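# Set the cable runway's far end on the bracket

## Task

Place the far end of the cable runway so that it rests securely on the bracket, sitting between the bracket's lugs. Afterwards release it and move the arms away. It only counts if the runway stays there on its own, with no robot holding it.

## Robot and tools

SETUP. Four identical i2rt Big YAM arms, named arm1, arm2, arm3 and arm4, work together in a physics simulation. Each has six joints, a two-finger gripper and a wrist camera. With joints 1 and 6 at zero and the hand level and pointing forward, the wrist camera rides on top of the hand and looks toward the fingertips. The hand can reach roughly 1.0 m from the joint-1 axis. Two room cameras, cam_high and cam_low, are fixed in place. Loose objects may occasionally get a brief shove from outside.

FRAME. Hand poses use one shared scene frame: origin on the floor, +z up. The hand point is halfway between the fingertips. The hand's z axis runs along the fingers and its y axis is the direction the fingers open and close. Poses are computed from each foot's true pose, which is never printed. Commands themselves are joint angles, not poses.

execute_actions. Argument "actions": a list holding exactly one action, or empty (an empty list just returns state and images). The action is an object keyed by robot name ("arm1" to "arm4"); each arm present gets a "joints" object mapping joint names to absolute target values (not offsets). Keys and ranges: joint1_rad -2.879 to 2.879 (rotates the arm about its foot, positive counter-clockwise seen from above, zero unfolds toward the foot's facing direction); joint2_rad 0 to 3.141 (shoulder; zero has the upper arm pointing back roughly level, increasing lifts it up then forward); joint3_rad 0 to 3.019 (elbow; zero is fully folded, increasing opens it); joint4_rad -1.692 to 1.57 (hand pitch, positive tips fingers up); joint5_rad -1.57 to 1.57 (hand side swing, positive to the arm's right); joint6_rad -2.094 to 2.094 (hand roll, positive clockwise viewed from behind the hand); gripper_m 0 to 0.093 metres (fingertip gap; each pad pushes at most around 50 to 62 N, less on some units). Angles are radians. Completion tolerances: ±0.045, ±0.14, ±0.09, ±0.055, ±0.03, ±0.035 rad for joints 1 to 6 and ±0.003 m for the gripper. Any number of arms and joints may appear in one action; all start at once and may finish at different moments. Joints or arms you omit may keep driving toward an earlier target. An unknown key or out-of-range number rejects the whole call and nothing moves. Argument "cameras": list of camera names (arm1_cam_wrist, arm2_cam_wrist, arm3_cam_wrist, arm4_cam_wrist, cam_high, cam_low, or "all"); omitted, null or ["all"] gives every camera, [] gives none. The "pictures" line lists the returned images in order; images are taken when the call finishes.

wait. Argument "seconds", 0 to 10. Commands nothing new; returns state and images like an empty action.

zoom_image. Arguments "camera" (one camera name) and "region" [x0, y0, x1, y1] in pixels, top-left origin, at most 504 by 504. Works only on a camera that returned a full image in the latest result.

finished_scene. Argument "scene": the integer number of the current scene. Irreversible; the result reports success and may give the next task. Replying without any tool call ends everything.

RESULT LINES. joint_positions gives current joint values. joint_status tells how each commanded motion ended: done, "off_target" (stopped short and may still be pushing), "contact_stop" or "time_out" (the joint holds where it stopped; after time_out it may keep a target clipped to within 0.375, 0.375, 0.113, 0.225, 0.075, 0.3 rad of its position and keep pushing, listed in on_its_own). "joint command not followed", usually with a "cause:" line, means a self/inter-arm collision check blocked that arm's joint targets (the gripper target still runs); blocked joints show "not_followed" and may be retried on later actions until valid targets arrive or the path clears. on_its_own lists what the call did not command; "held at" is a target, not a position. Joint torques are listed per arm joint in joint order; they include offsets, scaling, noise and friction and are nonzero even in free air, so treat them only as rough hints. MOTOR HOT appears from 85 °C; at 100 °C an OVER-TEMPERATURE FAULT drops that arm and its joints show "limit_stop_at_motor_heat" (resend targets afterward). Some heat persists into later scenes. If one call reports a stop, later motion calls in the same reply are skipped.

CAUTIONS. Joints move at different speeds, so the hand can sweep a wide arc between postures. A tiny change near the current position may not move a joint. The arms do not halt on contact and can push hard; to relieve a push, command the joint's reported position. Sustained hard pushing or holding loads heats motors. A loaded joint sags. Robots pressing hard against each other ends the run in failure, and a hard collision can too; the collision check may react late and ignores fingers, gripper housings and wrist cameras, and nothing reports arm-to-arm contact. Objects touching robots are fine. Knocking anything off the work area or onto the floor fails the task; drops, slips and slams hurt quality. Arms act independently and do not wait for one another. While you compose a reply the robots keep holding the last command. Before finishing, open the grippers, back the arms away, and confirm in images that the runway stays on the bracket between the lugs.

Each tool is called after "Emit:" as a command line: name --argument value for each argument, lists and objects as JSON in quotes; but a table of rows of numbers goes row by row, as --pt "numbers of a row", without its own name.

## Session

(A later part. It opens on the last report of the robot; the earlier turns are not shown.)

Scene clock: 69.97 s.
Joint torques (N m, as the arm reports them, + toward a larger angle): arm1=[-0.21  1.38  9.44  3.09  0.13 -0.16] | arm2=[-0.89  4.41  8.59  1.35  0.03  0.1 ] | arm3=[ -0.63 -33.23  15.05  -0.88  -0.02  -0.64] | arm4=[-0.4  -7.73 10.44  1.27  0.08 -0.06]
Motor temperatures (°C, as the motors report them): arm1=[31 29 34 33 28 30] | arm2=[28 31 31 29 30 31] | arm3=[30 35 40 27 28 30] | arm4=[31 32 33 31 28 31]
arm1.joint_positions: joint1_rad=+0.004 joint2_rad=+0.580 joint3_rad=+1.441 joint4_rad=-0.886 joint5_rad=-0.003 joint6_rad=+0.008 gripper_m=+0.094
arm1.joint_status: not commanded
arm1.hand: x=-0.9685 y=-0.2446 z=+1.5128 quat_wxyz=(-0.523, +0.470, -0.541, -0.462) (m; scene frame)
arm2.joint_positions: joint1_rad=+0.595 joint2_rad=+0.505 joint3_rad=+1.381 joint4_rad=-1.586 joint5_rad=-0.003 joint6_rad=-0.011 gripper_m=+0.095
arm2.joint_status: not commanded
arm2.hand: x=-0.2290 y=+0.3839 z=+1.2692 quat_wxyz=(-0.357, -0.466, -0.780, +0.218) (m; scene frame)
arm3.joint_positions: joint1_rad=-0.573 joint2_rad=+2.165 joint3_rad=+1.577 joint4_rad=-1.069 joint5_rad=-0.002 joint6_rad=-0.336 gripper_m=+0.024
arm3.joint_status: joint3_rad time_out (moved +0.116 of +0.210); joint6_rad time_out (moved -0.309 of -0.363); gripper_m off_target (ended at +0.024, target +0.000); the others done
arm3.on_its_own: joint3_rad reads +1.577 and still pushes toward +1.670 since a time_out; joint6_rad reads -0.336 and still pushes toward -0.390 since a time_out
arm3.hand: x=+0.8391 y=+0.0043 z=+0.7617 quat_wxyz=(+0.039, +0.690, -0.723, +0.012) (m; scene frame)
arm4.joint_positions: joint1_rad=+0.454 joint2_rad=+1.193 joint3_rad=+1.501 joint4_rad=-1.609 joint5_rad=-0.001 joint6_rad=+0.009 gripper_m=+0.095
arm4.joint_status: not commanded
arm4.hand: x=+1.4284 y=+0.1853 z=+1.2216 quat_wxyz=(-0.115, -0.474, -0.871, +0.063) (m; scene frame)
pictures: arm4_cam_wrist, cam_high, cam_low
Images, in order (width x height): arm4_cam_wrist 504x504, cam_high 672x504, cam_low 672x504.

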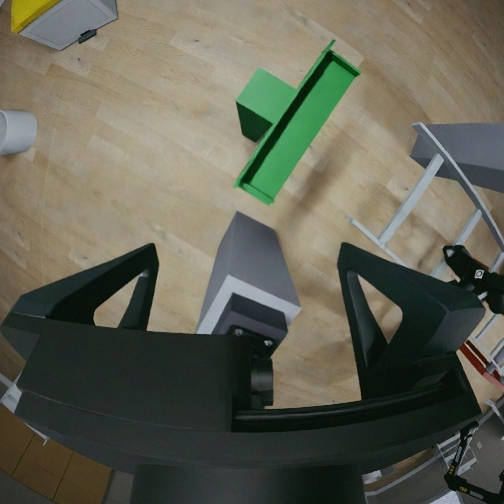

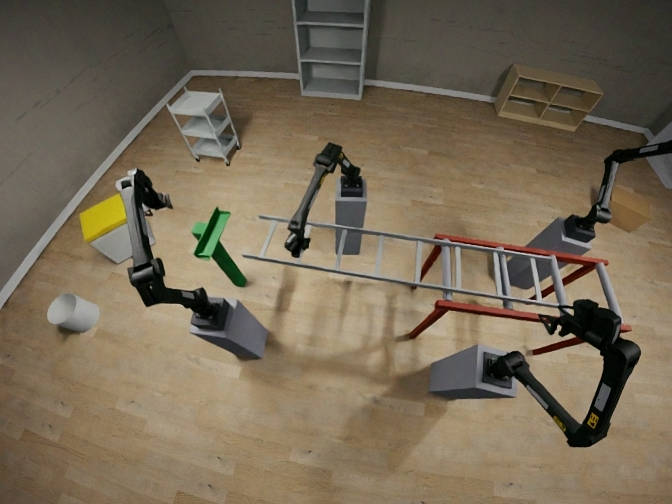

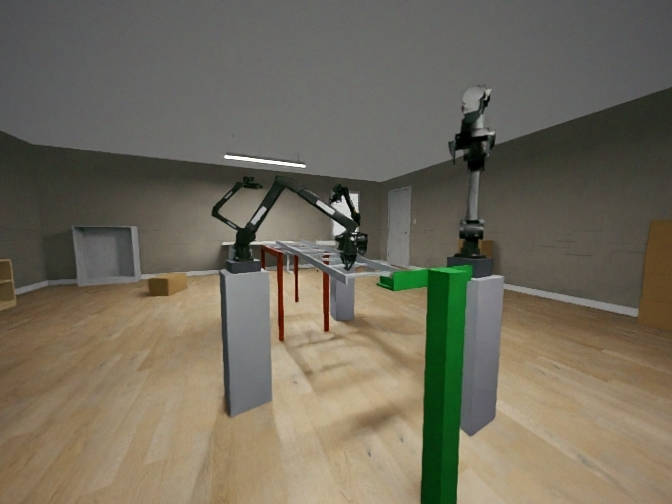

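Emit:
execute_actions --actions '[{"arm4":{"joints":{"joint1_rad":-0.447,"joint2_rad":1.703,"joint3_rad":1.244,"joint4_rad":-1.10,"joint6_rad":-0.35}}}]' --cameras '["arm4_cam_wrist","cam_low","cam_high"]'

Scene clock: 76.63 s.
Joint torques (N m, as the arm reports them, + toward a larger angle): arm1=[-0.2   1.38  9.44  3.08  0.13 -0.16] | arm2=[-0.82  4.21  8.61  1.34  0.04  0.1 ] | arm3=[ -0.45 -33.01  14.94  -0.74   0.02  -0.61] | arm4=[  0.78 -16.31   9.64   0.7    0.01  -0.08]
Motor temperatures (°C, as the motors report them): arm1=[31 29 34 33 28 30] | arm2=[28 31 31 29 30 31] | arm3=[30 38 42 27 28 30] | arm4=[31 32 33 31 28 31]
arm1.joint_positions: joint1_rad=+0.004 joint2_rad=+0.580 joint3_rad=+1.441 joint4_rad=-0.886 joint5_rad=-0.003 joint6_rad=+0.008 gripper_m=+0.094
arm1.joint_status: not commanded
arm1.hand: x=-0.9685 y=-0.2446 z=+1.5128 quat_wxyz=(-0.523, +0.470, -0.541, -0.462) (m; scene frame)
arm2.joint_positions: joint1_rad=+0.595 joint2_rad=+0.505 joint3_rad=+1.381 joint4_rad=-1.586 joint5_rad=-0.003 joint6_rad=-0.011 gripper_m=+0.095
arm2.joint_status: not commanded
arm2.hand: x=-0.2290 y=+0.3839 z=+1.2692 quat_wxyz=(-0.357, -0.466, -0.780, +0.218) (m; scene frame)
arm3.joint_positions: joint1_rad=-0.573 joint2_rad=+2.165 joint3_rad=+1.577 joint4_rad=-1.069 joint5_rad=-0.002 joint6_rad=-0.336 gripper_m=+0.024
arm3.joint_status: not commanded
arm3.on_its_own: joint3_rad reads +1.577 and still pushes toward +1.670 since a time_out; joint6_rad reads -0.336 and still pushes toward -0.390 since a time_out
arm3.hand: x=+0.8391 y=+0.0043 z=+0.7617 quat_wxyz=(+0.039, +0.690, -0.723, +0.012) (m; scene frame)
arm4.joint_positions: joint1_rad=-0.451 joint2_rad=+1.714 joint3_rad=+1.240 joint4_rad=-1.110 joint5_rad=+0.001 joint6_rad=-0.340 gripper_m=+0.095
arm4.joint_status: all done
arm4.hand: x=+1.0671 y=+0.0450 z=+0.9133 quat_wxyz=(+0.007, -0.701, -0.713, -0.004) (m; scene frame)
pictures: arm4_cam_wrist, cam_high, cam_low
Images, in order (width x height): arm4_cam_wrist 504x504, cam_high 672x504, cam_low 672x504.

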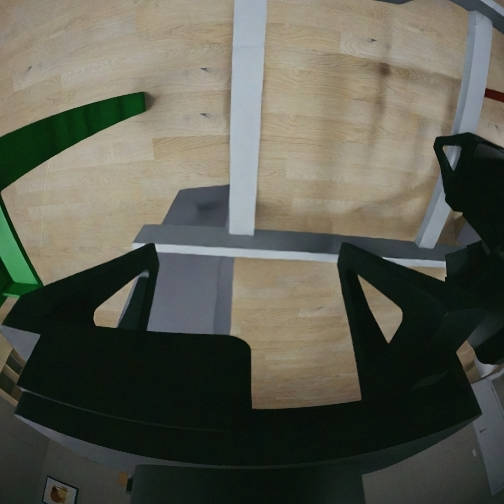

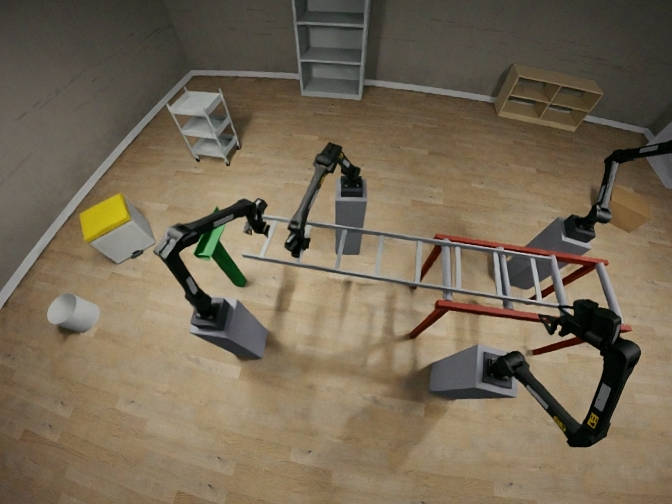

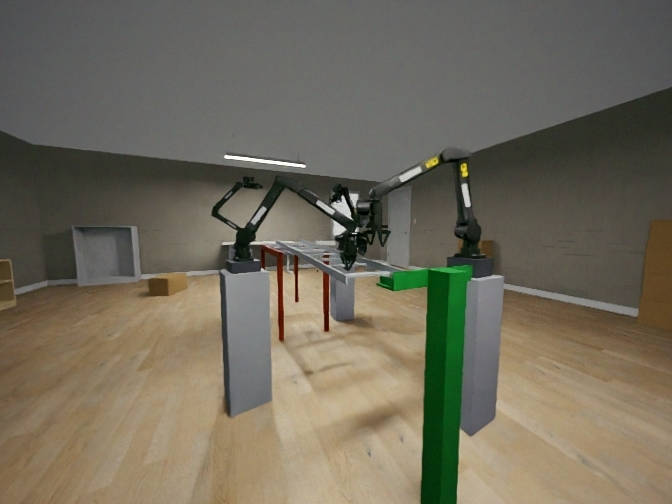

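Emit:
execute_actions --actions '[{"arm4":{"joints":{"joint1_rad":-0.43,"joint2_rad":2.01,"joint3_rad":1.168,"joint4_rad":-0.72,"joint6_rad":-0.35}}}]' --cameras '["arm4_cam_wrist","cam_low"]'

Scene clock: 80.27 s.
Joint torques (N m, as the arm reports them, + toward a larger angle): arm1=[-0.21  1.38  9.44  3.09  0.13 -0.16] | arm2=[-0.8   4.32  8.6   1.32  0.04  0.11] | arm3=[ -0.87 -32.74  14.89  -1.05  -0.01  -0.61] | arm4=[  0.97 -19.04   7.15   0.77  -0.01  -0.04]
Motor temperatures (°C, as the motors report them): arm1=[31 29 34 33 28 30] | arm2=[28 31 31 29 30 31] | arm3=[30 39 43 27 28 30] | arm4=[31 32 33 31 28 31]
arm1.joint_positions: joint1_rad=+0.004 joint2_rad=+0.580 joint3_rad=+1.441 joint4_rad=-0.886 joint5_rad=-0.003 joint6_rad=+0.008 gripper_m=+0.094
arm1.joint_status: not commanded
arm1.hand: x=-0.9685 y=-0.2446 z=+1.5128 quat_wxyz=(-0.523, +0.470, -0.541, -0.462) (m; scene frame)
arm2.joint_positions: joint1_rad=+0.595 joint2_rad=+0.505 joint3_rad=+1.381 joint4_rad=-1.586 joint5_rad=-0.003 joint6_rad=-0.011 gripper_m=+0.095
arm2.joint_status: not commanded
arm2.hand: x=-0.2290 y=+0.3839 z=+1.2692 quat_wxyz=(-0.357, -0.466, -0.780, +0.218) (m; scene frame)
arm3.joint_positions: joint1_rad=-0.573 joint2_rad=+2.165 joint3_rad=+1.577 joint4_rad=-1.069 joint5_rad=-0.002 joint6_rad=-0.336 gripper_m=+0.024
arm3.joint_status: not commanded
arm3.on_its_own: joint3_rad reads +1.577 and still pushes toward +1.670 since a time_out; joint6_rad reads -0.336 and still pushes toward -0.390 since a time_out
arm3.hand: x=+0.8391 y=+0.0043 z=+0.7617 quat_wxyz=(+0.039, +0.690, -0.723, +0.012) (m; scene frame)
arm4.joint_positions: joint1_rad=-0.445 joint2_rad=+2.028 joint3_rad=+1.162 joint4_rad=-0.732 joint5_rad=+0.001 joint6_rad=-0.341 gripper_m=+0.095
arm4.joint_status: all done
arm4.hand: x=+1.0654 y=+0.0345 z=+0.7410 quat_wxyz=(+0.010, -0.699, -0.715, -0.011) (m; scene frame)
pictures: arm4_cam_wrist, cam_low
Images, in order (width x height): arm4_cam_wrist 504x504, cam_low 672x504.

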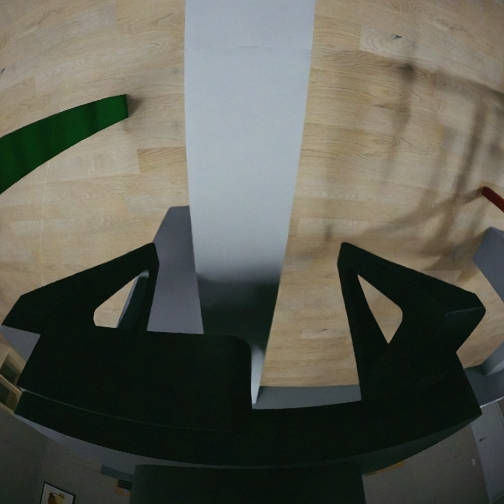

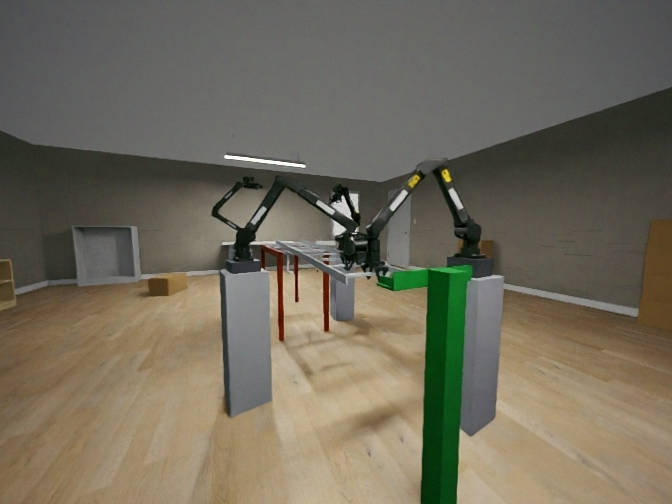

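Emit:
execute_actions --actions '[{"arm4":{"joints":{"gripper_m":0.0}}}]' --cameras '[]'

Emit:
execute_actions --actions '[{"arm4":{"joints":{"joint2_rad":1.86,"joint3_rad":1.20,"joint4_rad":-0.84,"gripper_m":0.0}},"arm3":{"joints":{"joint6_rad":-0.35}}}]' --cameras '["arm4_cam_wrist","cam_low","cam_high"]'

Emit:
zoom_image --camera "cam_low" --region '[250, 200, 500, 320]'

Scene clock: 84.40 s.
Joint torques (N m, as the arm reports them, + toward a larger angle): arm1=[-0.21  1.4   9.45  3.09  0.13 -0.16] | arm2=[-0.84  4.29  8.56  1.32  0.03  0.1 ] | arm3=[ -0.65 -33.25  14.83  -1.21   0.09  -0.61] | arm4=[  0.66 -18.54   7.42   0.74   0.24  -0.45]
Motor temperatures (°C, as the motors report them): arm1=[31 29 34 33 28 30] | arm2=[28 31 31 29 30 31] | arm3=[30 40 44 27 28 30] | arm4=[31 32 33 31 28 31]
arm1.joint_positions: joint1_rad=+0.004 joint2_rad=+0.580 joint3_rad=+1.441 joint4_rad=-0.886 joint5_rad=-0.003 joint6_rad=+0.008 gripper_m=+0.094
arm1.joint_status: not commanded
arm1.hand: x=-0.9685 y=-0.2446 z=+1.5128 quat_wxyz=(-0.523, +0.470, -0.541, -0.462) (m; scene frame)
arm2.joint_positions: joint1_rad=+0.595 joint2_rad=+0.505 joint3_rad=+1.381 joint4_rad=-1.586 joint5_rad=-0.003 joint6_rad=-0.011 gripper_m=+0.095
arm2.joint_status: not commanded
arm2.hand: x=-0.2290 y=+0.3839 z=+1.2692 quat_wxyz=(-0.357, -0.466, -0.780, +0.218) (m; scene frame)
arm3.joint_positions: joint1_rad=-0.573 joint2_rad=+2.165 joint3_rad=+1.577 joint4_rad=-1.069 joint5_rad=-0.004 joint6_rad=-0.336 gripper_m=+0.024
arm3.joint_status: not commanded
arm3.on_its_own: joint3_rad reads +1.577 and still pushes toward +1.670 since a time_out; joint6_rad reads -0.336 and still pushes toward -0.390 since a time_out
arm3.hand: x=+0.8388 y=+0.0045 z=+0.7617 quat_wxyz=(+0.039, +0.690, -0.723, +0.011) (m; scene frame)
arm4.joint_positions: joint1_rad=-0.441 joint2_rad=+2.028 joint3_rad=+1.161 joint4_rad=-0.732 joint5_rad=-0.005 joint6_rad=-0.298 gripper_m=+0.023
arm4.joint_status: gripper_m off_target (ended at +0.023, target +0.000)
arm4.hand: x=+1.0683 y=+0.0341 z=+0.7410 quat_wxyz=(+0.008, -0.713, -0.701, -0.012) (m; scene frame)
pictures: none
No camera images: the call's "cameras" was empty. Leave "cameras" out to get every camera's image.

Scene clock: 85.47 s.
Joint torques (N m, as the arm reports them, + toward a larger angle): arm1=[-0.22  1.38  9.44  3.09  0.13 -0.16] | arm2=[-0.78  4.28  8.59  1.33  0.03  0.1 ] | arm3=[ -1.05 -28.19  15.15   0.25  -0.36  -0.27] | arm4=[  0.89 -22.28  11.21   0.09   0.69  -0.42]
Motor temperatures (°C, as the motors report them): arm1=[31 29 34 33 28 30] | arm2=[28 31 31 29 30 31] | arm3=[30 40 44 27 28 30] | arm4=[31 33 33 31 28 32]
arm1.joint_positions: joint1_rad=+0.004 joint2_rad=+0.580 joint3_rad=+1.441 joint4_rad=-0.886 joint5_rad=-0.003 joint6_rad=+0.008 gripper_m=+0.094
arm1.joint_status: not commanded
arm1.hand: x=-0.9685 y=-0.2446 z=+1.5128 quat_wxyz=(-0.523, +0.470, -0.541, -0.462) (m; scene frame)
arm2.joint_positions: joint1_rad=+0.595 joint2_rad=+0.505 joint3_rad=+1.381 joint4_rad=-1.586 joint5_rad=-0.003 joint6_rad=-0.011 gripper_m=+0.095
arm2.joint_status: not commanded
arm2.hand: x=-0.2290 y=+0.3839 z=+1.2692 quat_wxyz=(-0.357, -0.466, -0.780, +0.218) (m; scene frame)
arm3.joint_positions: joint1_rad=-0.573 joint2_rad=+2.106 joint3_rad=+1.579 joint4_rad=-1.097 joint5_rad=+0.008 joint6_rad=-0.335 gripper_m=+0.024
arm3.joint_status: all done
arm3.on_its_own: joint3_rad reads +1.579 and still pushes toward +1.670 since a time_out
arm3.hand: x=+0.8423 y=+0.0071 z=+0.7964 quat_wxyz=(+0.021, +0.690, -0.723, +0.009) (m; scene frame)
arm4.joint_positions: joint1_rad=-0.441 joint2_rad=+1.928 joint3_rad=+1.161 joint4_rad=-0.837 joint5_rad=-0.016 joint6_rad=-0.301 gripper_m=+0.023
arm4.joint_status: gripper_m off_target (ended at +0.023, target +0.000); the others done
arm4.hand: x=+1.0723 y=+0.0385 z=+0.7882 quat_wxyz=(+0.005, -0.712, -0.702, -0.017) (m; scene frame)
pictures: arm4_cam_wrist, cam_high, cam_low
Images, in order (width x height): arm4_cam_wrist 504x504, cam_high 672x504, cam_low 672x504.

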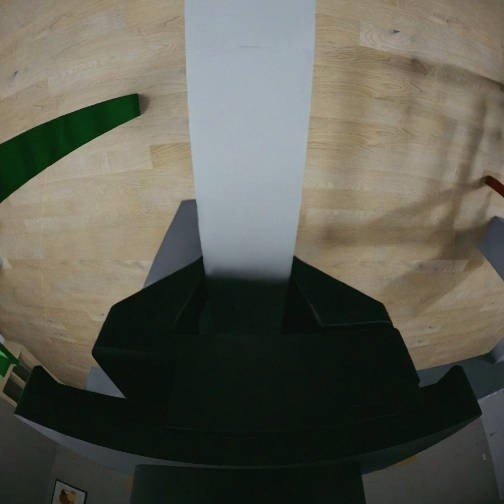

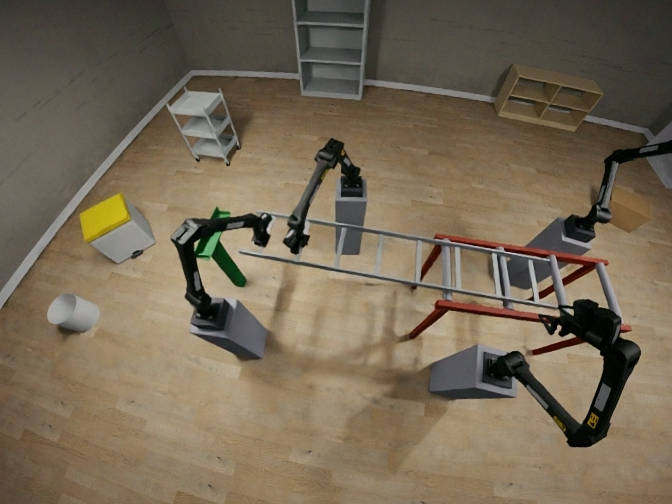

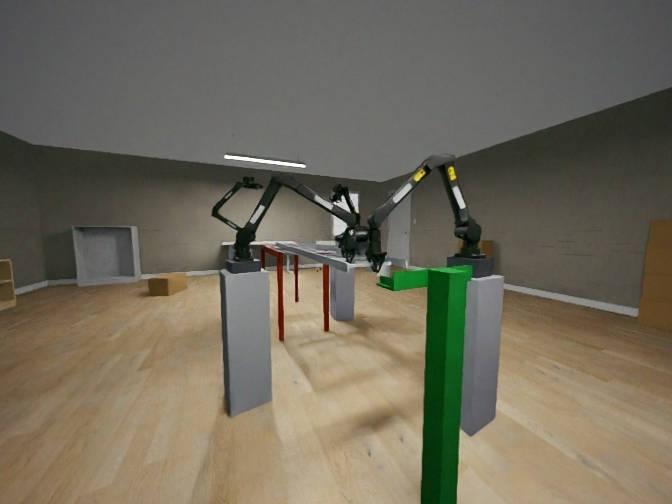

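Region (250, 200, 500, 320) of cam_low's 672x504 image, scaled by 2.016, with more detail than that image has; it fills the top 242 rows of this view, and the rest is white.

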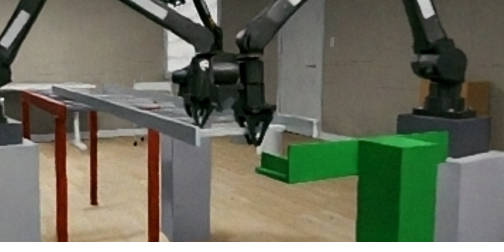

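Emit:
execute_actions --actions '[{"arm4":{"joints":{"joint1_rad":-0.195,"joint2_rad":1.737,"joint3_rad":1.123,"joint4_rad":-0.80,"joint6_rad":-0.06,"gripper_m":0.0}},"arm3":{"joints":{"joint1_rad":-0.74,"joint2_rad":2.125,"joint3_rad":1.855,"joint4_rad":-1.14,"joint6_rad":-0.52,"gripper_m":0.0}}}]' --cameras '["arm4_cam_wrist","cam_low","cam_high"]'

Emit:
zoom_image --camera "cam_low" --region '[300, 200, 520, 320]'

Emit:
zoom_image --camera "cam_high" --region '[160, 170, 340, 310]'

Scene clock: 91.53 s.
Joint torques (N m, as the arm reports them, + toward a larger angle): arm1=[-0.21  1.38  9.44  3.09  0.13 -0.16] | arm2=[-0.87  4.26  8.58  1.34  0.03  0.09] | arm3=[  1.1  -29.71  14.92   0.37  -0.42  -0.18] | arm4=[ -1.   -25.72  11.37   0.3    0.68  -0.15]
Motor temperatures (°C, as the motors report them): arm1=[31 29 34 33 28 30] | arm2=[28 31 32 29 30 31] | arm3=[30 40 45 27 28 30] | arm4=[31 33 33 31 29 32]
arm1.joint_positions: joint1_rad=+0.004 joint2_rad=+0.580 joint3_rad=+1.441 joint4_rad=-0.886 joint5_rad=-0.003 joint6_rad=+0.008 gripper_m=+0.094
arm1.joint_status: not commanded
arm1.hand: x=-0.9685 y=-0.2446 z=+1.5128 quat_wxyz=(-0.523, +0.470, -0.541, -0.462) (m; scene frame)
arm2.joint_positions: joint1_rad=+0.595 joint2_rad=+0.505 joint3_rad=+1.381 joint4_rad=-1.586 joint5_rad=-0.003 joint6_rad=-0.011 gripper_m=+0.095
arm2.joint_status: not commanded
arm2.hand: x=-0.2290 y=+0.3839 z=+1.2692 quat_wxyz=(-0.357, -0.466, -0.780, +0.218) (m; scene frame)
arm3.joint_positions: joint1_rad=-0.754 joint2_rad=+2.205 joint3_rad=+1.773 joint4_rad=-1.139 joint5_rad=+0.010 joint6_rad=-0.517 gripper_m=+0.024
arm3.joint_status: gripper_m off_target (ended at +0.024, target +0.000); the others done
arm3.hand: x=+0.9678 y=+0.0066 z=+0.8015 quat_wxyz=(-0.002, +0.690, -0.724, +0.000) (m; scene frame)
arm4.joint_positions: joint1_rad=-0.184 joint2_rad=+1.869 joint3_rad=+1.080 joint4_rad=-0.800 joint5_rad=-0.017 joint6_rad=-0.039 gripper_m=+0.023
arm4.joint_status: gripper_m off_target (ended at +0.023, target +0.000); the others done
arm4.hand: x=+1.1956 y=+0.0384 z=+0.7922 quat_wxyz=(+0.004, -0.714, -0.700, -0.011) (m; scene frame)
pictures: arm4_cam_wrist, cam_high, cam_low
Images, in order (width x height): arm4_cam_wrist 504x504, cam_high 672x504, cam_low 672x504.

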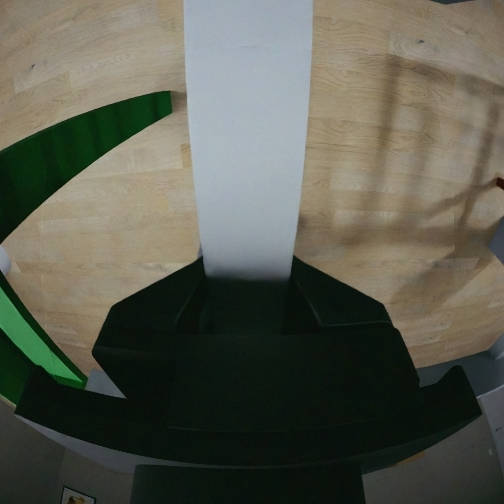

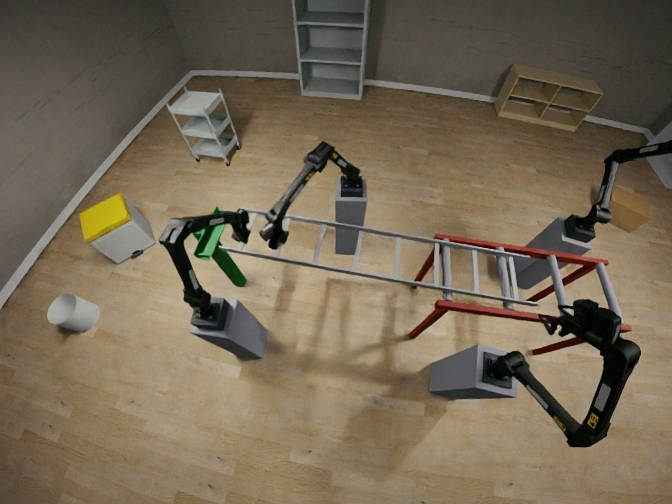

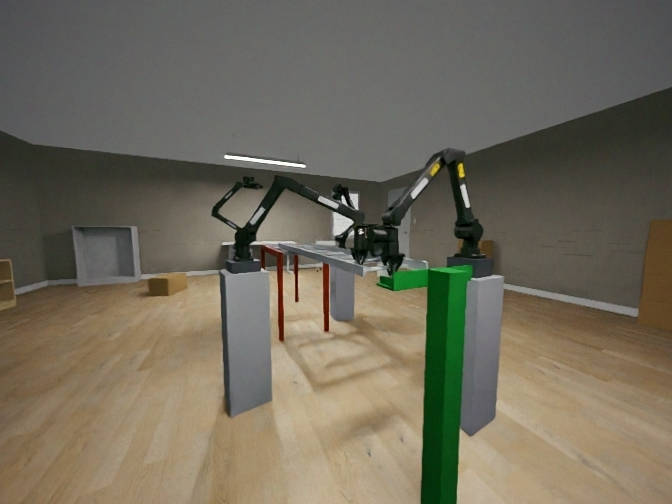

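Region (300, 200, 520, 320) of cam_low's 672x504 image, scaled by 2.291, with more detail than that image has; it fills the top 275 rows of this view, and the rest is white.

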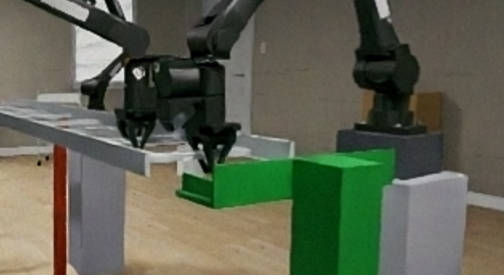

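Region (160, 170, 340, 310) of cam_high's 672x504 image, scaled by 2.800, with more detail than that image has.

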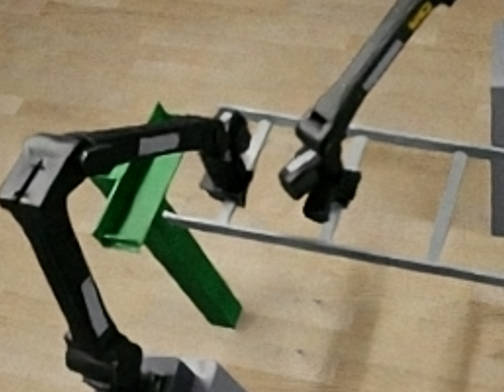

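Emit:
execute_actions --actions '[{"arm4":{"joints":{"joint1_rad":-0.10,"joint2_rad":1.63,"joint3_rad":0.985,"joint4_rad":-0.76,"joint6_rad":0.02,"gripper_m":0.0}},"arm3":{"joints":{"joint1_rad":-0.765,"joint2_rad":2.275,"joint3_rad":2.095,"joint4_rad":-1.235,"joint6_rad":-0.54,"gripper_m":0.0}}}]' --cameras '["arm4_cam_wrist","cam_low","cam_high"]'

Emit:
zoom_image --camera "cam_low" --region '[300, 200, 520, 320]'

Emit:
zoom_image --camera "cam_high" --region '[160, 170, 340, 310]'

Scene clock: 101.03 s.
Joint torques (N m, as the arm reports them, + toward a larger angle): arm1=[-0.22  1.36  9.44  3.09  0.13 -0.16] | arm2=[-0.88  4.19  8.58  1.33  0.04  0.1 ] | arm3=[ -0.04 -29.79  16.59   0.05  -0.51   0.01] | arm4=[  0.37 -24.89  11.34  -0.23   0.16   0.04]
Motor temperatures (°C, as the motors report them): arm1=[31 29 35 33 28 30] | arm2=[28 31 32 29 30 31] | arm3=[30 41 47 27 29 30] | arm4=[31 35 34 31 29 32]
arm1.joint_positions: joint1_rad=+0.004 joint2_rad=+0.580 joint3_rad=+1.441 joint4_rad=-0.886 joint5_rad=-0.003 joint6_rad=+0.008 gripper_m=+0.094
arm1.joint_status: not commanded
arm1.hand: x=-0.9685 y=-0.2446 z=+1.5128 quat_wxyz=(-0.523, +0.470, -0.541, -0.462) (m; scene frame)
arm2.joint_positions: joint1_rad=+0.595 joint2_rad=+0.505 joint3_rad=+1.381 joint4_rad=-1.586 joint5_rad=-0.003 joint6_rad=-0.011 gripper_m=+0.095
arm2.joint_status: not commanded
arm2.hand: x=-0.2290 y=+0.3839 z=+1.2692 quat_wxyz=(-0.357, -0.466, -0.780, +0.218) (m; scene frame)
arm3.joint_positions: joint1_rad=-0.768 joint2_rad=+2.322 joint3_rad=+1.996 joint4_rad=-1.224 joint5_rad=+0.012 joint6_rad=-0.555 gripper_m=+0.024
arm3.joint_status: joint3_rad time_out (moved +0.222 of +0.322); gripper_m off_target (ended at +0.024, target +0.000); the others done
arm3.on_its_own: joint3_rad reads +1.996 and still pushes toward +2.095 since a time_out
arm3.hand: x=+1.0031 y=+0.0421 z=+0.8050 quat_wxyz=(-0.013, +0.699, -0.715, -0.002) (m; scene frame)
arm4.joint_positions: joint1_rad=-0.105 joint2_rad=+1.774 joint3_rad=+0.938 joint4_rad=-0.747 joint5_rad=-0.002 joint6_rad=+0.016 gripper_m=+0.023
arm4.joint_status: joint2_rad time_out (moved -0.095 of -0.239); gripper_m off_target (ended at +0.023, target +0.000); the others done
arm4.on_its_own: joint2_rad reads +1.774 and still pushes toward +1.630 since a time_out
arm4.hand: x=+1.2289 y=+0.0824 z=+0.7950 quat_wxyz=(+0.007, -0.705, -0.709, -0.004) (m; scene frame)
pictures: arm4_cam_wrist, cam_high, cam_low
Images, in order (width x height): arm4_cam_wrist 504x504, cam_high 672x504, cam_low 672x504.

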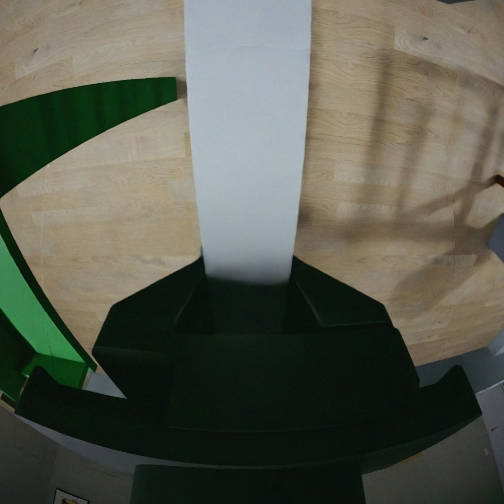

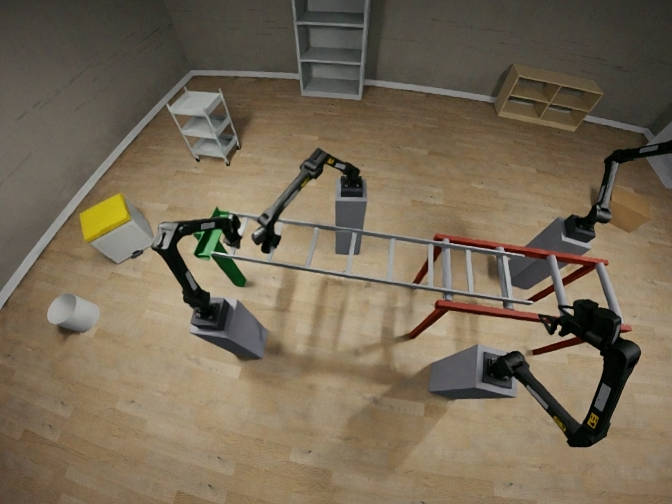

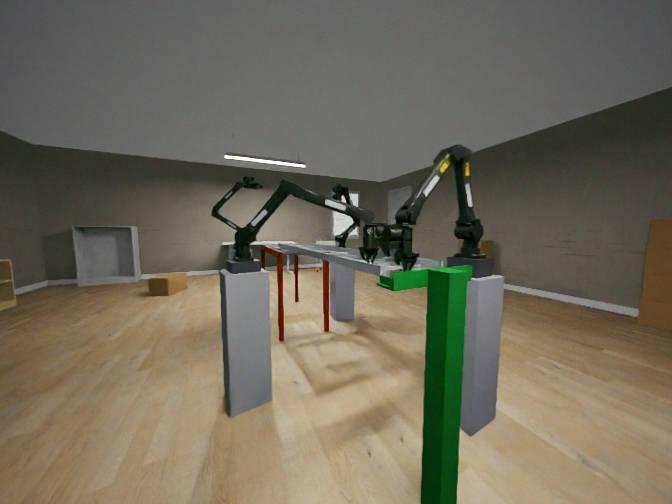

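Region (300, 200, 520, 320) of cam_low's 672x504 image, scaled by 2.291, with more detail than that image has; it fills the top 275 rows of this view, and the rest is white.

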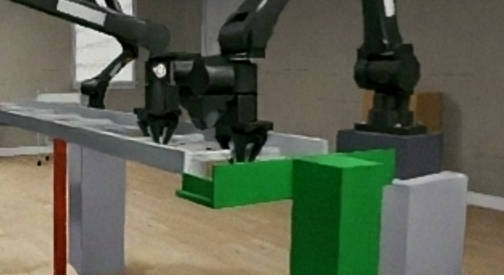

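Region (160, 170, 340, 310) of cam_high's 672x504 image, scaled by 2.800, with more detail than that image has.

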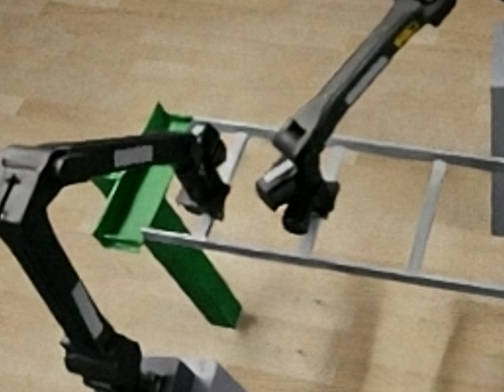

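Emit:
execute_actions --actions '[{"arm4":{"joints":{"joint1_rad":0.068,"joint2_rad":1.645,"joint3_rad":1.015,"joint4_rad":-0.765,"joint6_rad":0.19,"gripper_m":0.0}},"arm3":{"joints":{"joint1_rad":-0.853,"joint2_rad":2.40,"joint3_rad":2.29,"joint4_rad":-1.31,"joint6_rad":-0.64,"gripper_m":0.0}}}]' --cameras '["arm4_cam_wrist","cam_low","cam_high"]'

Emit:
zoom_image --camera "cam_low" --region '[340, 220, 500, 310]'

Emit:
zoom_image --camera "cam_high" --region '[170, 190, 280, 280]'

Scene clock: 105.47 s.
Joint torques (N m, as the arm reports them, + toward a larger angle): arm1=[-0.21  1.36  9.45  3.09  0.13 -0.16] | arm2=[-0.78  4.24  8.56  1.34  0.03  0.1 ] | arm3=[ -0.97 -31.05  14.78  -0.19  -0.29  -0.08] | arm4=[ -0.35 -23.72  13.71  -0.58   0.23   0.01]
Motor temperatures (°C, as the motors report them): arm1=[31 29 35 33 28 30] | arm2=[28 31 32 29 30 31] | arm3=[30 41 47 27 29 30] | arm4=[31 35 34 31 29 32]
arm1.joint_positions: joint1_rad=+0.004 joint2_rad=+0.580 joint3_rad=+1.441 joint4_rad=-0.886 joint5_rad=-0.003 joint6_rad=+0.008 gripper_m=+0.094
arm1.joint_status: not commanded
arm1.hand: x=-0.9685 y=-0.2446 z=+1.5128 quat_wxyz=(-0.523, +0.470, -0.541, -0.462) (m; scene frame)
arm2.joint_positions: joint1_rad=+0.595 joint2_rad=+0.505 joint3_rad=+1.381 joint4_rad=-1.586 joint5_rad=-0.003 joint6_rad=-0.011 gripper_m=+0.095
arm2.joint_status: not commanded
arm2.hand: x=-0.2290 y=+0.3839 z=+1.2692 quat_wxyz=(-0.357, -0.466, -0.780, +0.218) (m; scene frame)
arm3.joint_positions: joint1_rad=-0.852 joint2_rad=+2.441 joint3_rad=+2.222 joint4_rad=-1.292 joint5_rad=+0.006 joint6_rad=-0.645 gripper_m=+0.024
arm3.joint_status: gripper_m off_target (ended at +0.024, target +0.000); the others done
arm3.hand: x=+1.0777 y=+0.0450 z=+0.8060 quat_wxyz=(-0.032, +0.700, -0.713, -0.006) (m; scene frame)
arm4.joint_positions: joint1_rad=+0.071 joint2_rad=+1.774 joint3_rad=+0.944 joint4_rad=-0.745 joint5_rad=-0.004 joint6_rad=+0.190 gripper_m=+0.023
arm4.joint_status: gripper_m off_target (ended at +0.023, target +0.000); the others done
arm4.hand: x=+1.3028 y=+0.0871 z=+0.7959 quat_wxyz=(+0.005, -0.704, -0.710, -0.002) (m; scene frame)
pictures: arm4_cam_wrist, cam_high, cam_low
Images, in order (width x height): arm4_cam_wrist 504x504, cam_high 672x504, cam_low 672x504.

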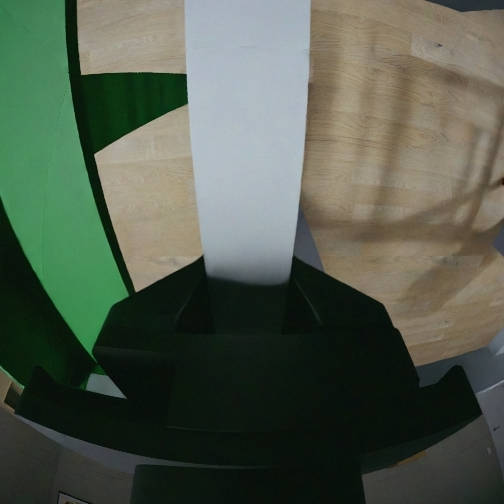

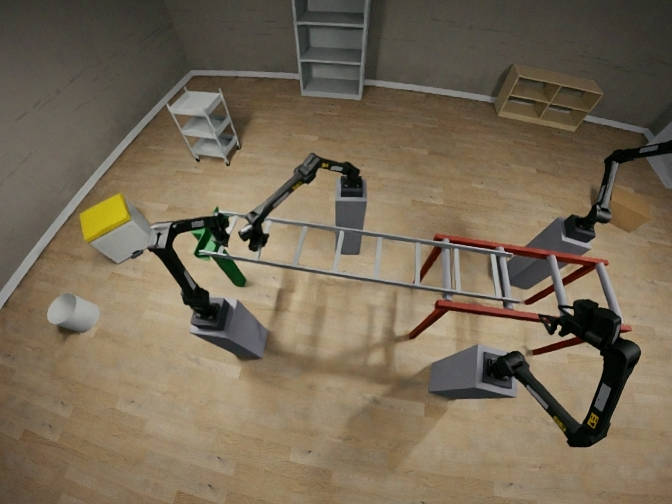

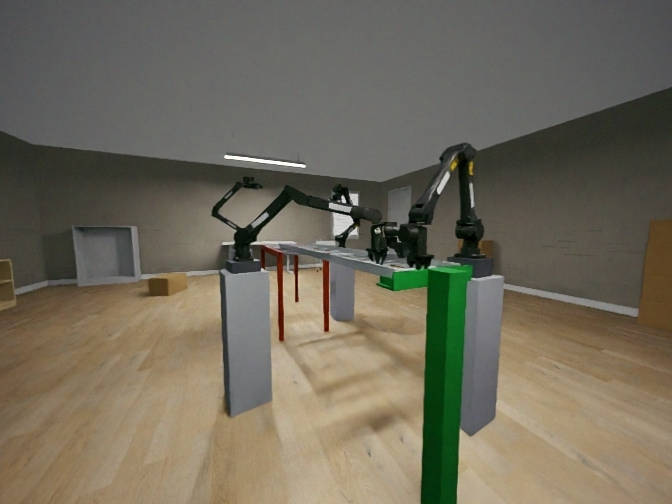

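Region (340, 220, 500, 310) of cam_low's 672x504 image, scaled by 3.150, with more detail than that image has; it fills the top 284 rows of this view, and the rest is white.

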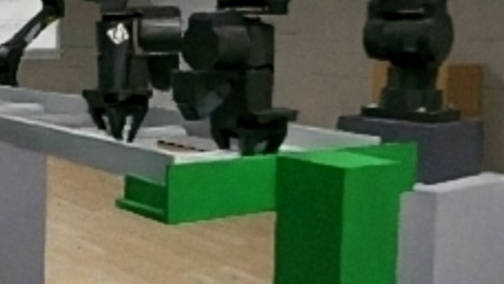

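Region (170, 190, 280, 280) of cam_high's 672x504 image, scaled by 4.582, with more detail than that image has; it fills the top 412 rows of this view, and the rest is white.

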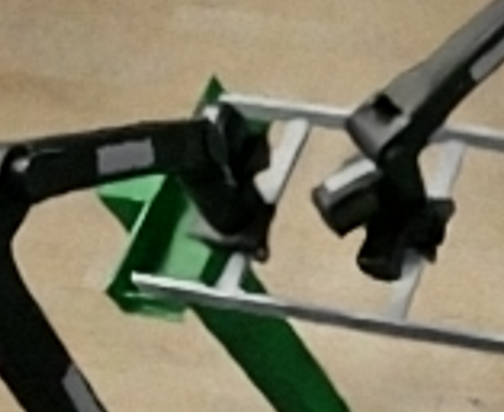

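Emit:
execute_actions --actions '[{"arm4":{"joints":{"joint2_rad":1.74,"joint4_rad":-0.70,"gripper_m":0.0}},"arm3":{"joints":{"joint2_rad":2.44,"joint3_rad":2.25,"joint4_rad":-1.28,"gripper_m":0.0}}}]' --cameras '["arm4_cam_wrist","cam_low","cam_high"]'

Emit:
zoom_image --camera "cam_low" --region '[340, 220, 500, 310]'

Emit:
zoom_image --camera "cam_high" --region '[170, 190, 280, 280]'

Scene clock: 109.13 s.
Joint torques (N m, as the arm reports them, + toward a larger angle): arm1=[-0.18  1.38  9.44  3.08  0.13 -0.16] | arm2=[-0.79  4.3   8.58  1.3   0.04  0.09] | arm3=[  0.12 -29.41  11.46   0.83  -0.24  -0.11] | arm4=[ -0.28 -20.07  13.5    0.94   0.22   0.01]
Motor temperatures (°C, as the motors report them): arm1=[31 29 35 33 28 30] | arm2=[28 31 32 29 30 31] | arm3=[30 41 47 27 29 30] | arm4=[31 35 35 31 29 32]
arm1.joint_positions: joint1_rad=+0.004 joint2_rad=+0.580 joint3_rad=+1.441 joint4_rad=-0.886 joint5_rad=-0.003 joint6_rad=+0.008 gripper_m=+0.094
arm1.joint_status: not commanded
arm1.hand: x=-0.9685 y=-0.2446 z=+1.5128 quat_wxyz=(-0.523, +0.470, -0.541, -0.462) (m; scene frame)
arm2.joint_positions: joint1_rad=+0.595 joint2_rad=+0.505 joint3_rad=+1.381 joint4_rad=-1.586 joint5_rad=-0.003 joint6_rad=-0.011 gripper_m=+0.095
arm2.joint_status: not commanded
arm2.hand: x=-0.2290 y=+0.3839 z=+1.2692 quat_wxyz=(-0.357, -0.466, -0.780, +0.218) (m; scene frame)
arm3.joint_positions: joint1_rad=-0.852 joint2_rad=+2.459 joint3_rad=+2.222 joint4_rad=-1.285 joint5_rad=+0.006 joint6_rad=-0.644 gripper_m=+0.024
arm3.joint_status: gripper_m off_target (ended at +0.024, target +0.000); the others done
arm3.hand: x=+1.0773 y=+0.0443 z=+0.7932 quat_wxyz=(-0.026, +0.700, -0.713, -0.006) (m; scene frame)
arm4.joint_positions: joint1_rad=+0.071 joint2_rad=+1.812 joint3_rad=+0.944 joint4_rad=-0.716 joint5_rad=-0.003 joint6_rad=+0.190 gripper_m=+0.023
arm4.joint_status: gripper_m off_target (ended at +0.023, target +0.000); the others done
arm4.hand: x=+1.3026 y=+0.0866 z=+0.7806 quat_wxyz=(+0.008, -0.704, -0.710, -0.004) (m; scene frame)
pictures: arm4_cam_wrist, cam_high, cam_low
Images, in order (width x height): arm4_cam_wrist 504x504, cam_high 672x504, cam_low 672x504.

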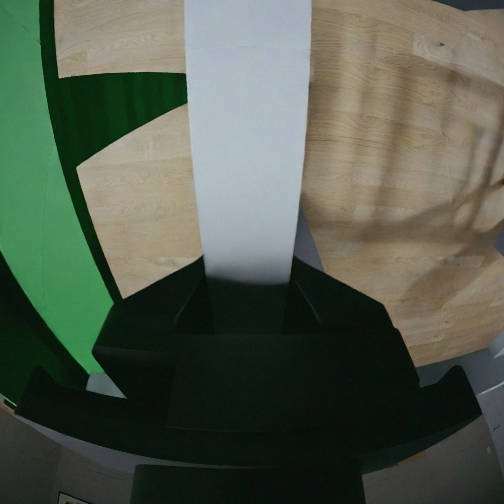

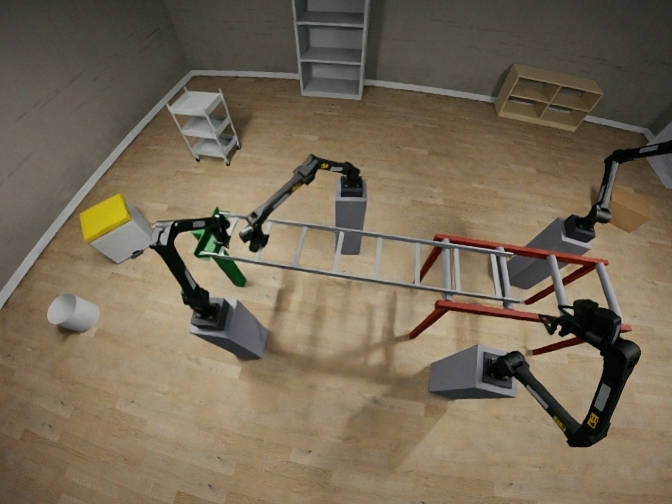

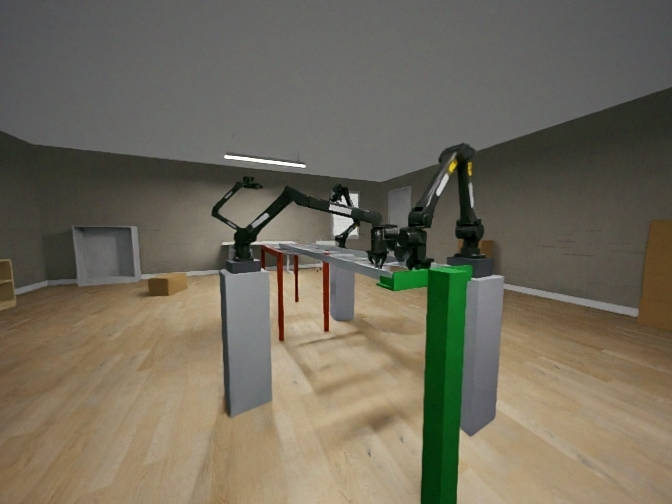

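Region (340, 220, 500, 310) of cam_low's 672x504 image, scaled by 3.150, with more detail than that image has; it fills the top 284 rows of this view, and the rest is white.

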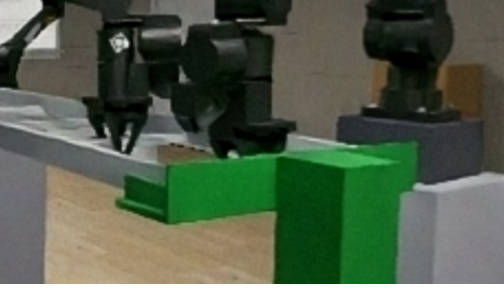

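Region (170, 190, 280, 280) of cam_high's 672x504 image, scaled by 4.582, with more detail than that image has; it fills the top 412 rows of this view, and the rest is white.

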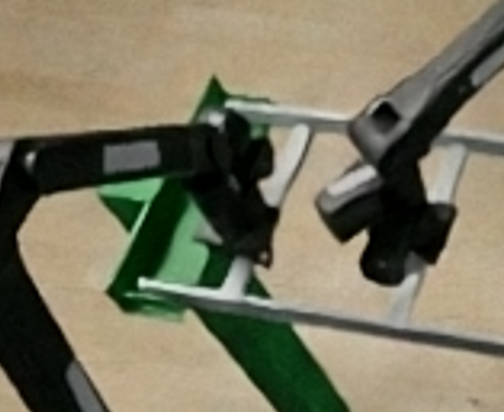

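Emit:
execute_actions --actions '[{"arm4":{"joints":{"joint1_rad":0.11,"joint2_rad":1.85,"joint3_rad":1.045,"joint4_rad":-0.69,"joint6_rad":0.23,"gripper_m":0.0}},"arm3":{"joints":{"joint1_rad":-0.882,"joint2_rad":2.48,"joint3_rad":2.23,"joint4_rad":-1.27,"joint6_rad":-0.675,"gripper_m":0.0}}}]' --cameras '["cam_low","cam_high"]'

Emit:
zoom_image --camera "cam_low" --region '[340, 220, 500, 310]'

Emit:
zoom_image --camera "cam_high" --region '[170, 190, 280, 280]'

Scene clock: 112.63 s.
Joint torques (N m, as the arm reports them, + toward a larger angle): arm1=[-0.2   1.36  9.45  3.08  0.13 -0.16] | arm2=[-0.88  4.28  8.59  1.33  0.03  0.11] | arm3=[ -1.45 -25.01   9.91   1.22  -0.21  -0.26] | arm4=[  1.34 -13.39  13.46   1.47   0.15   0.09]
Motor temperatures (°C, as the motors report them): arm1=[31 29 35 33 28 30] | arm2=[28 31 32 29 30 31] | arm3=[30 41 46 27 29 30] | arm4=[31 35 35 31 29 32]
arm1.joint_positions: joint1_rad=+0.004 joint2_rad=+0.580 joint3_rad=+1.441 joint4_rad=-0.886 joint5_rad=-0.003 joint6_rad=+0.008 gripper_m=+0.094
arm1.joint_status: not commanded
arm1.hand: x=-0.9685 y=-0.2446 z=+1.5128 quat_wxyz=(-0.523, +0.470, -0.541, -0.462) (m; scene frame)
arm2.joint_positions: joint1_rad=+0.595 joint2_rad=+0.505 joint3_rad=+1.381 joint4_rad=-1.586 joint5_rad=-0.003 joint6_rad=-0.011 gripper_m=+0.095
arm2.joint_status: not commanded
arm2.hand: x=-0.2290 y=+0.3839 z=+1.2692 quat_wxyz=(-0.357, -0.466, -0.780, +0.218) (m; scene frame)
arm3.joint_positions: joint1_rad=-0.873 joint2_rad=+2.460 joint3_rad=+2.222 joint4_rad=-1.285 joint5_rad=+0.003 joint6_rad=-0.656 gripper_m=+0.024
arm3.joint_status: gripper_m off_target (ended at +0.024, target +0.000); the others done
arm3.hand: x=+1.0890 y=+0.0347 z=+0.7922 quat_wxyz=(-0.025, +0.697, -0.716, -0.007) (m; scene frame)
arm4.joint_positions: joint1_rad=+0.094 joint2_rad=+1.833 joint3_rad=+0.975 joint4_rad=-0.717 joint5_rad=-0.002 joint6_rad=+0.222 gripper_m=+0.023
arm4.joint_status: gripper_m off_target (ended at +0.023, target +0.000); the others done
arm4.hand: x=+1.3146 y=+0.0763 z=+0.7798 quat_wxyz=(+0.005, -0.707, -0.707, +0.000) (m; scene frame)
pictures: cam_high, cam_low
Images, in order (width x height): cam_high 672x504, cam_low 672x504.

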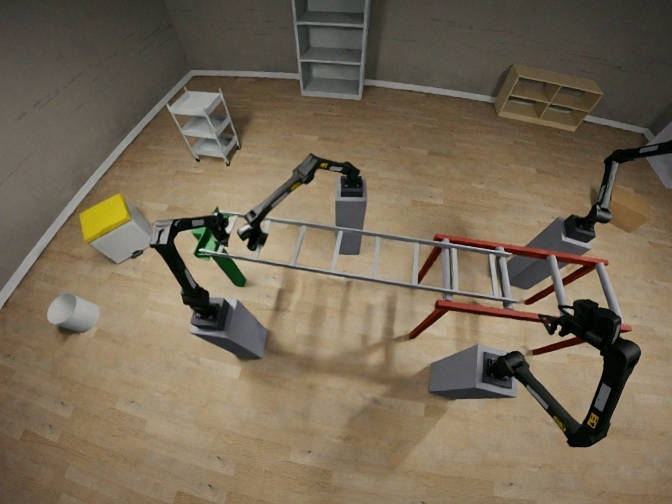

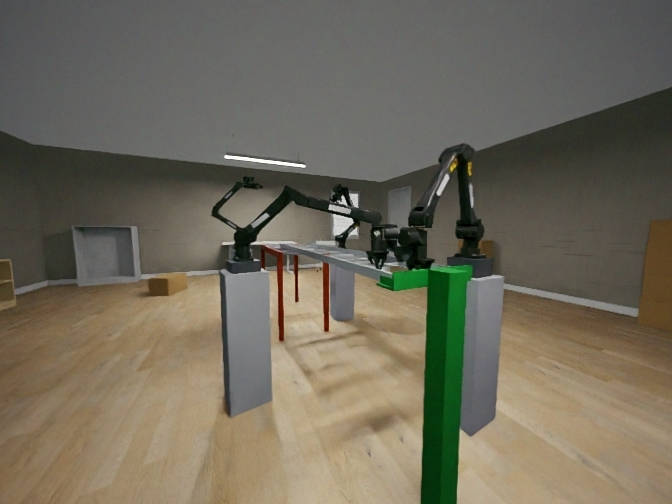

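Region (340, 220, 500, 310) of cam_low's 672x504 image, scaled by 3.150, with more detail than that image has; it fills the top 284 rows of this view, and the rest is white.

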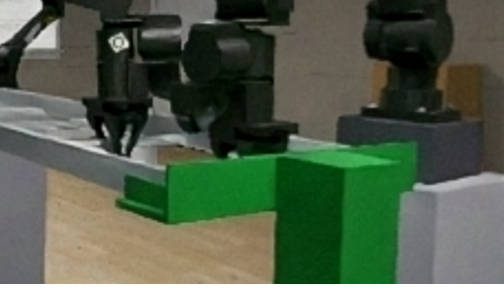

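Region (170, 190, 280, 280) of cam_high's 672x504 image, scaled by 4.582, with more detail than that image has; it fills the top 412 rows of this view, and the rest is white.

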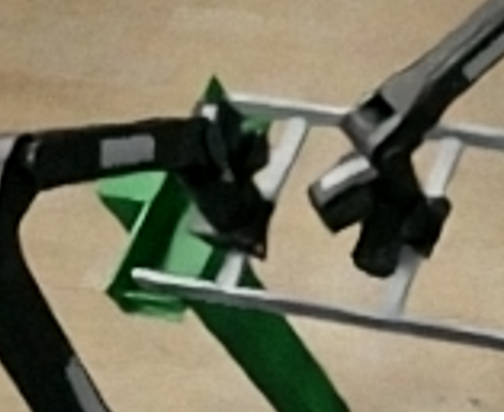

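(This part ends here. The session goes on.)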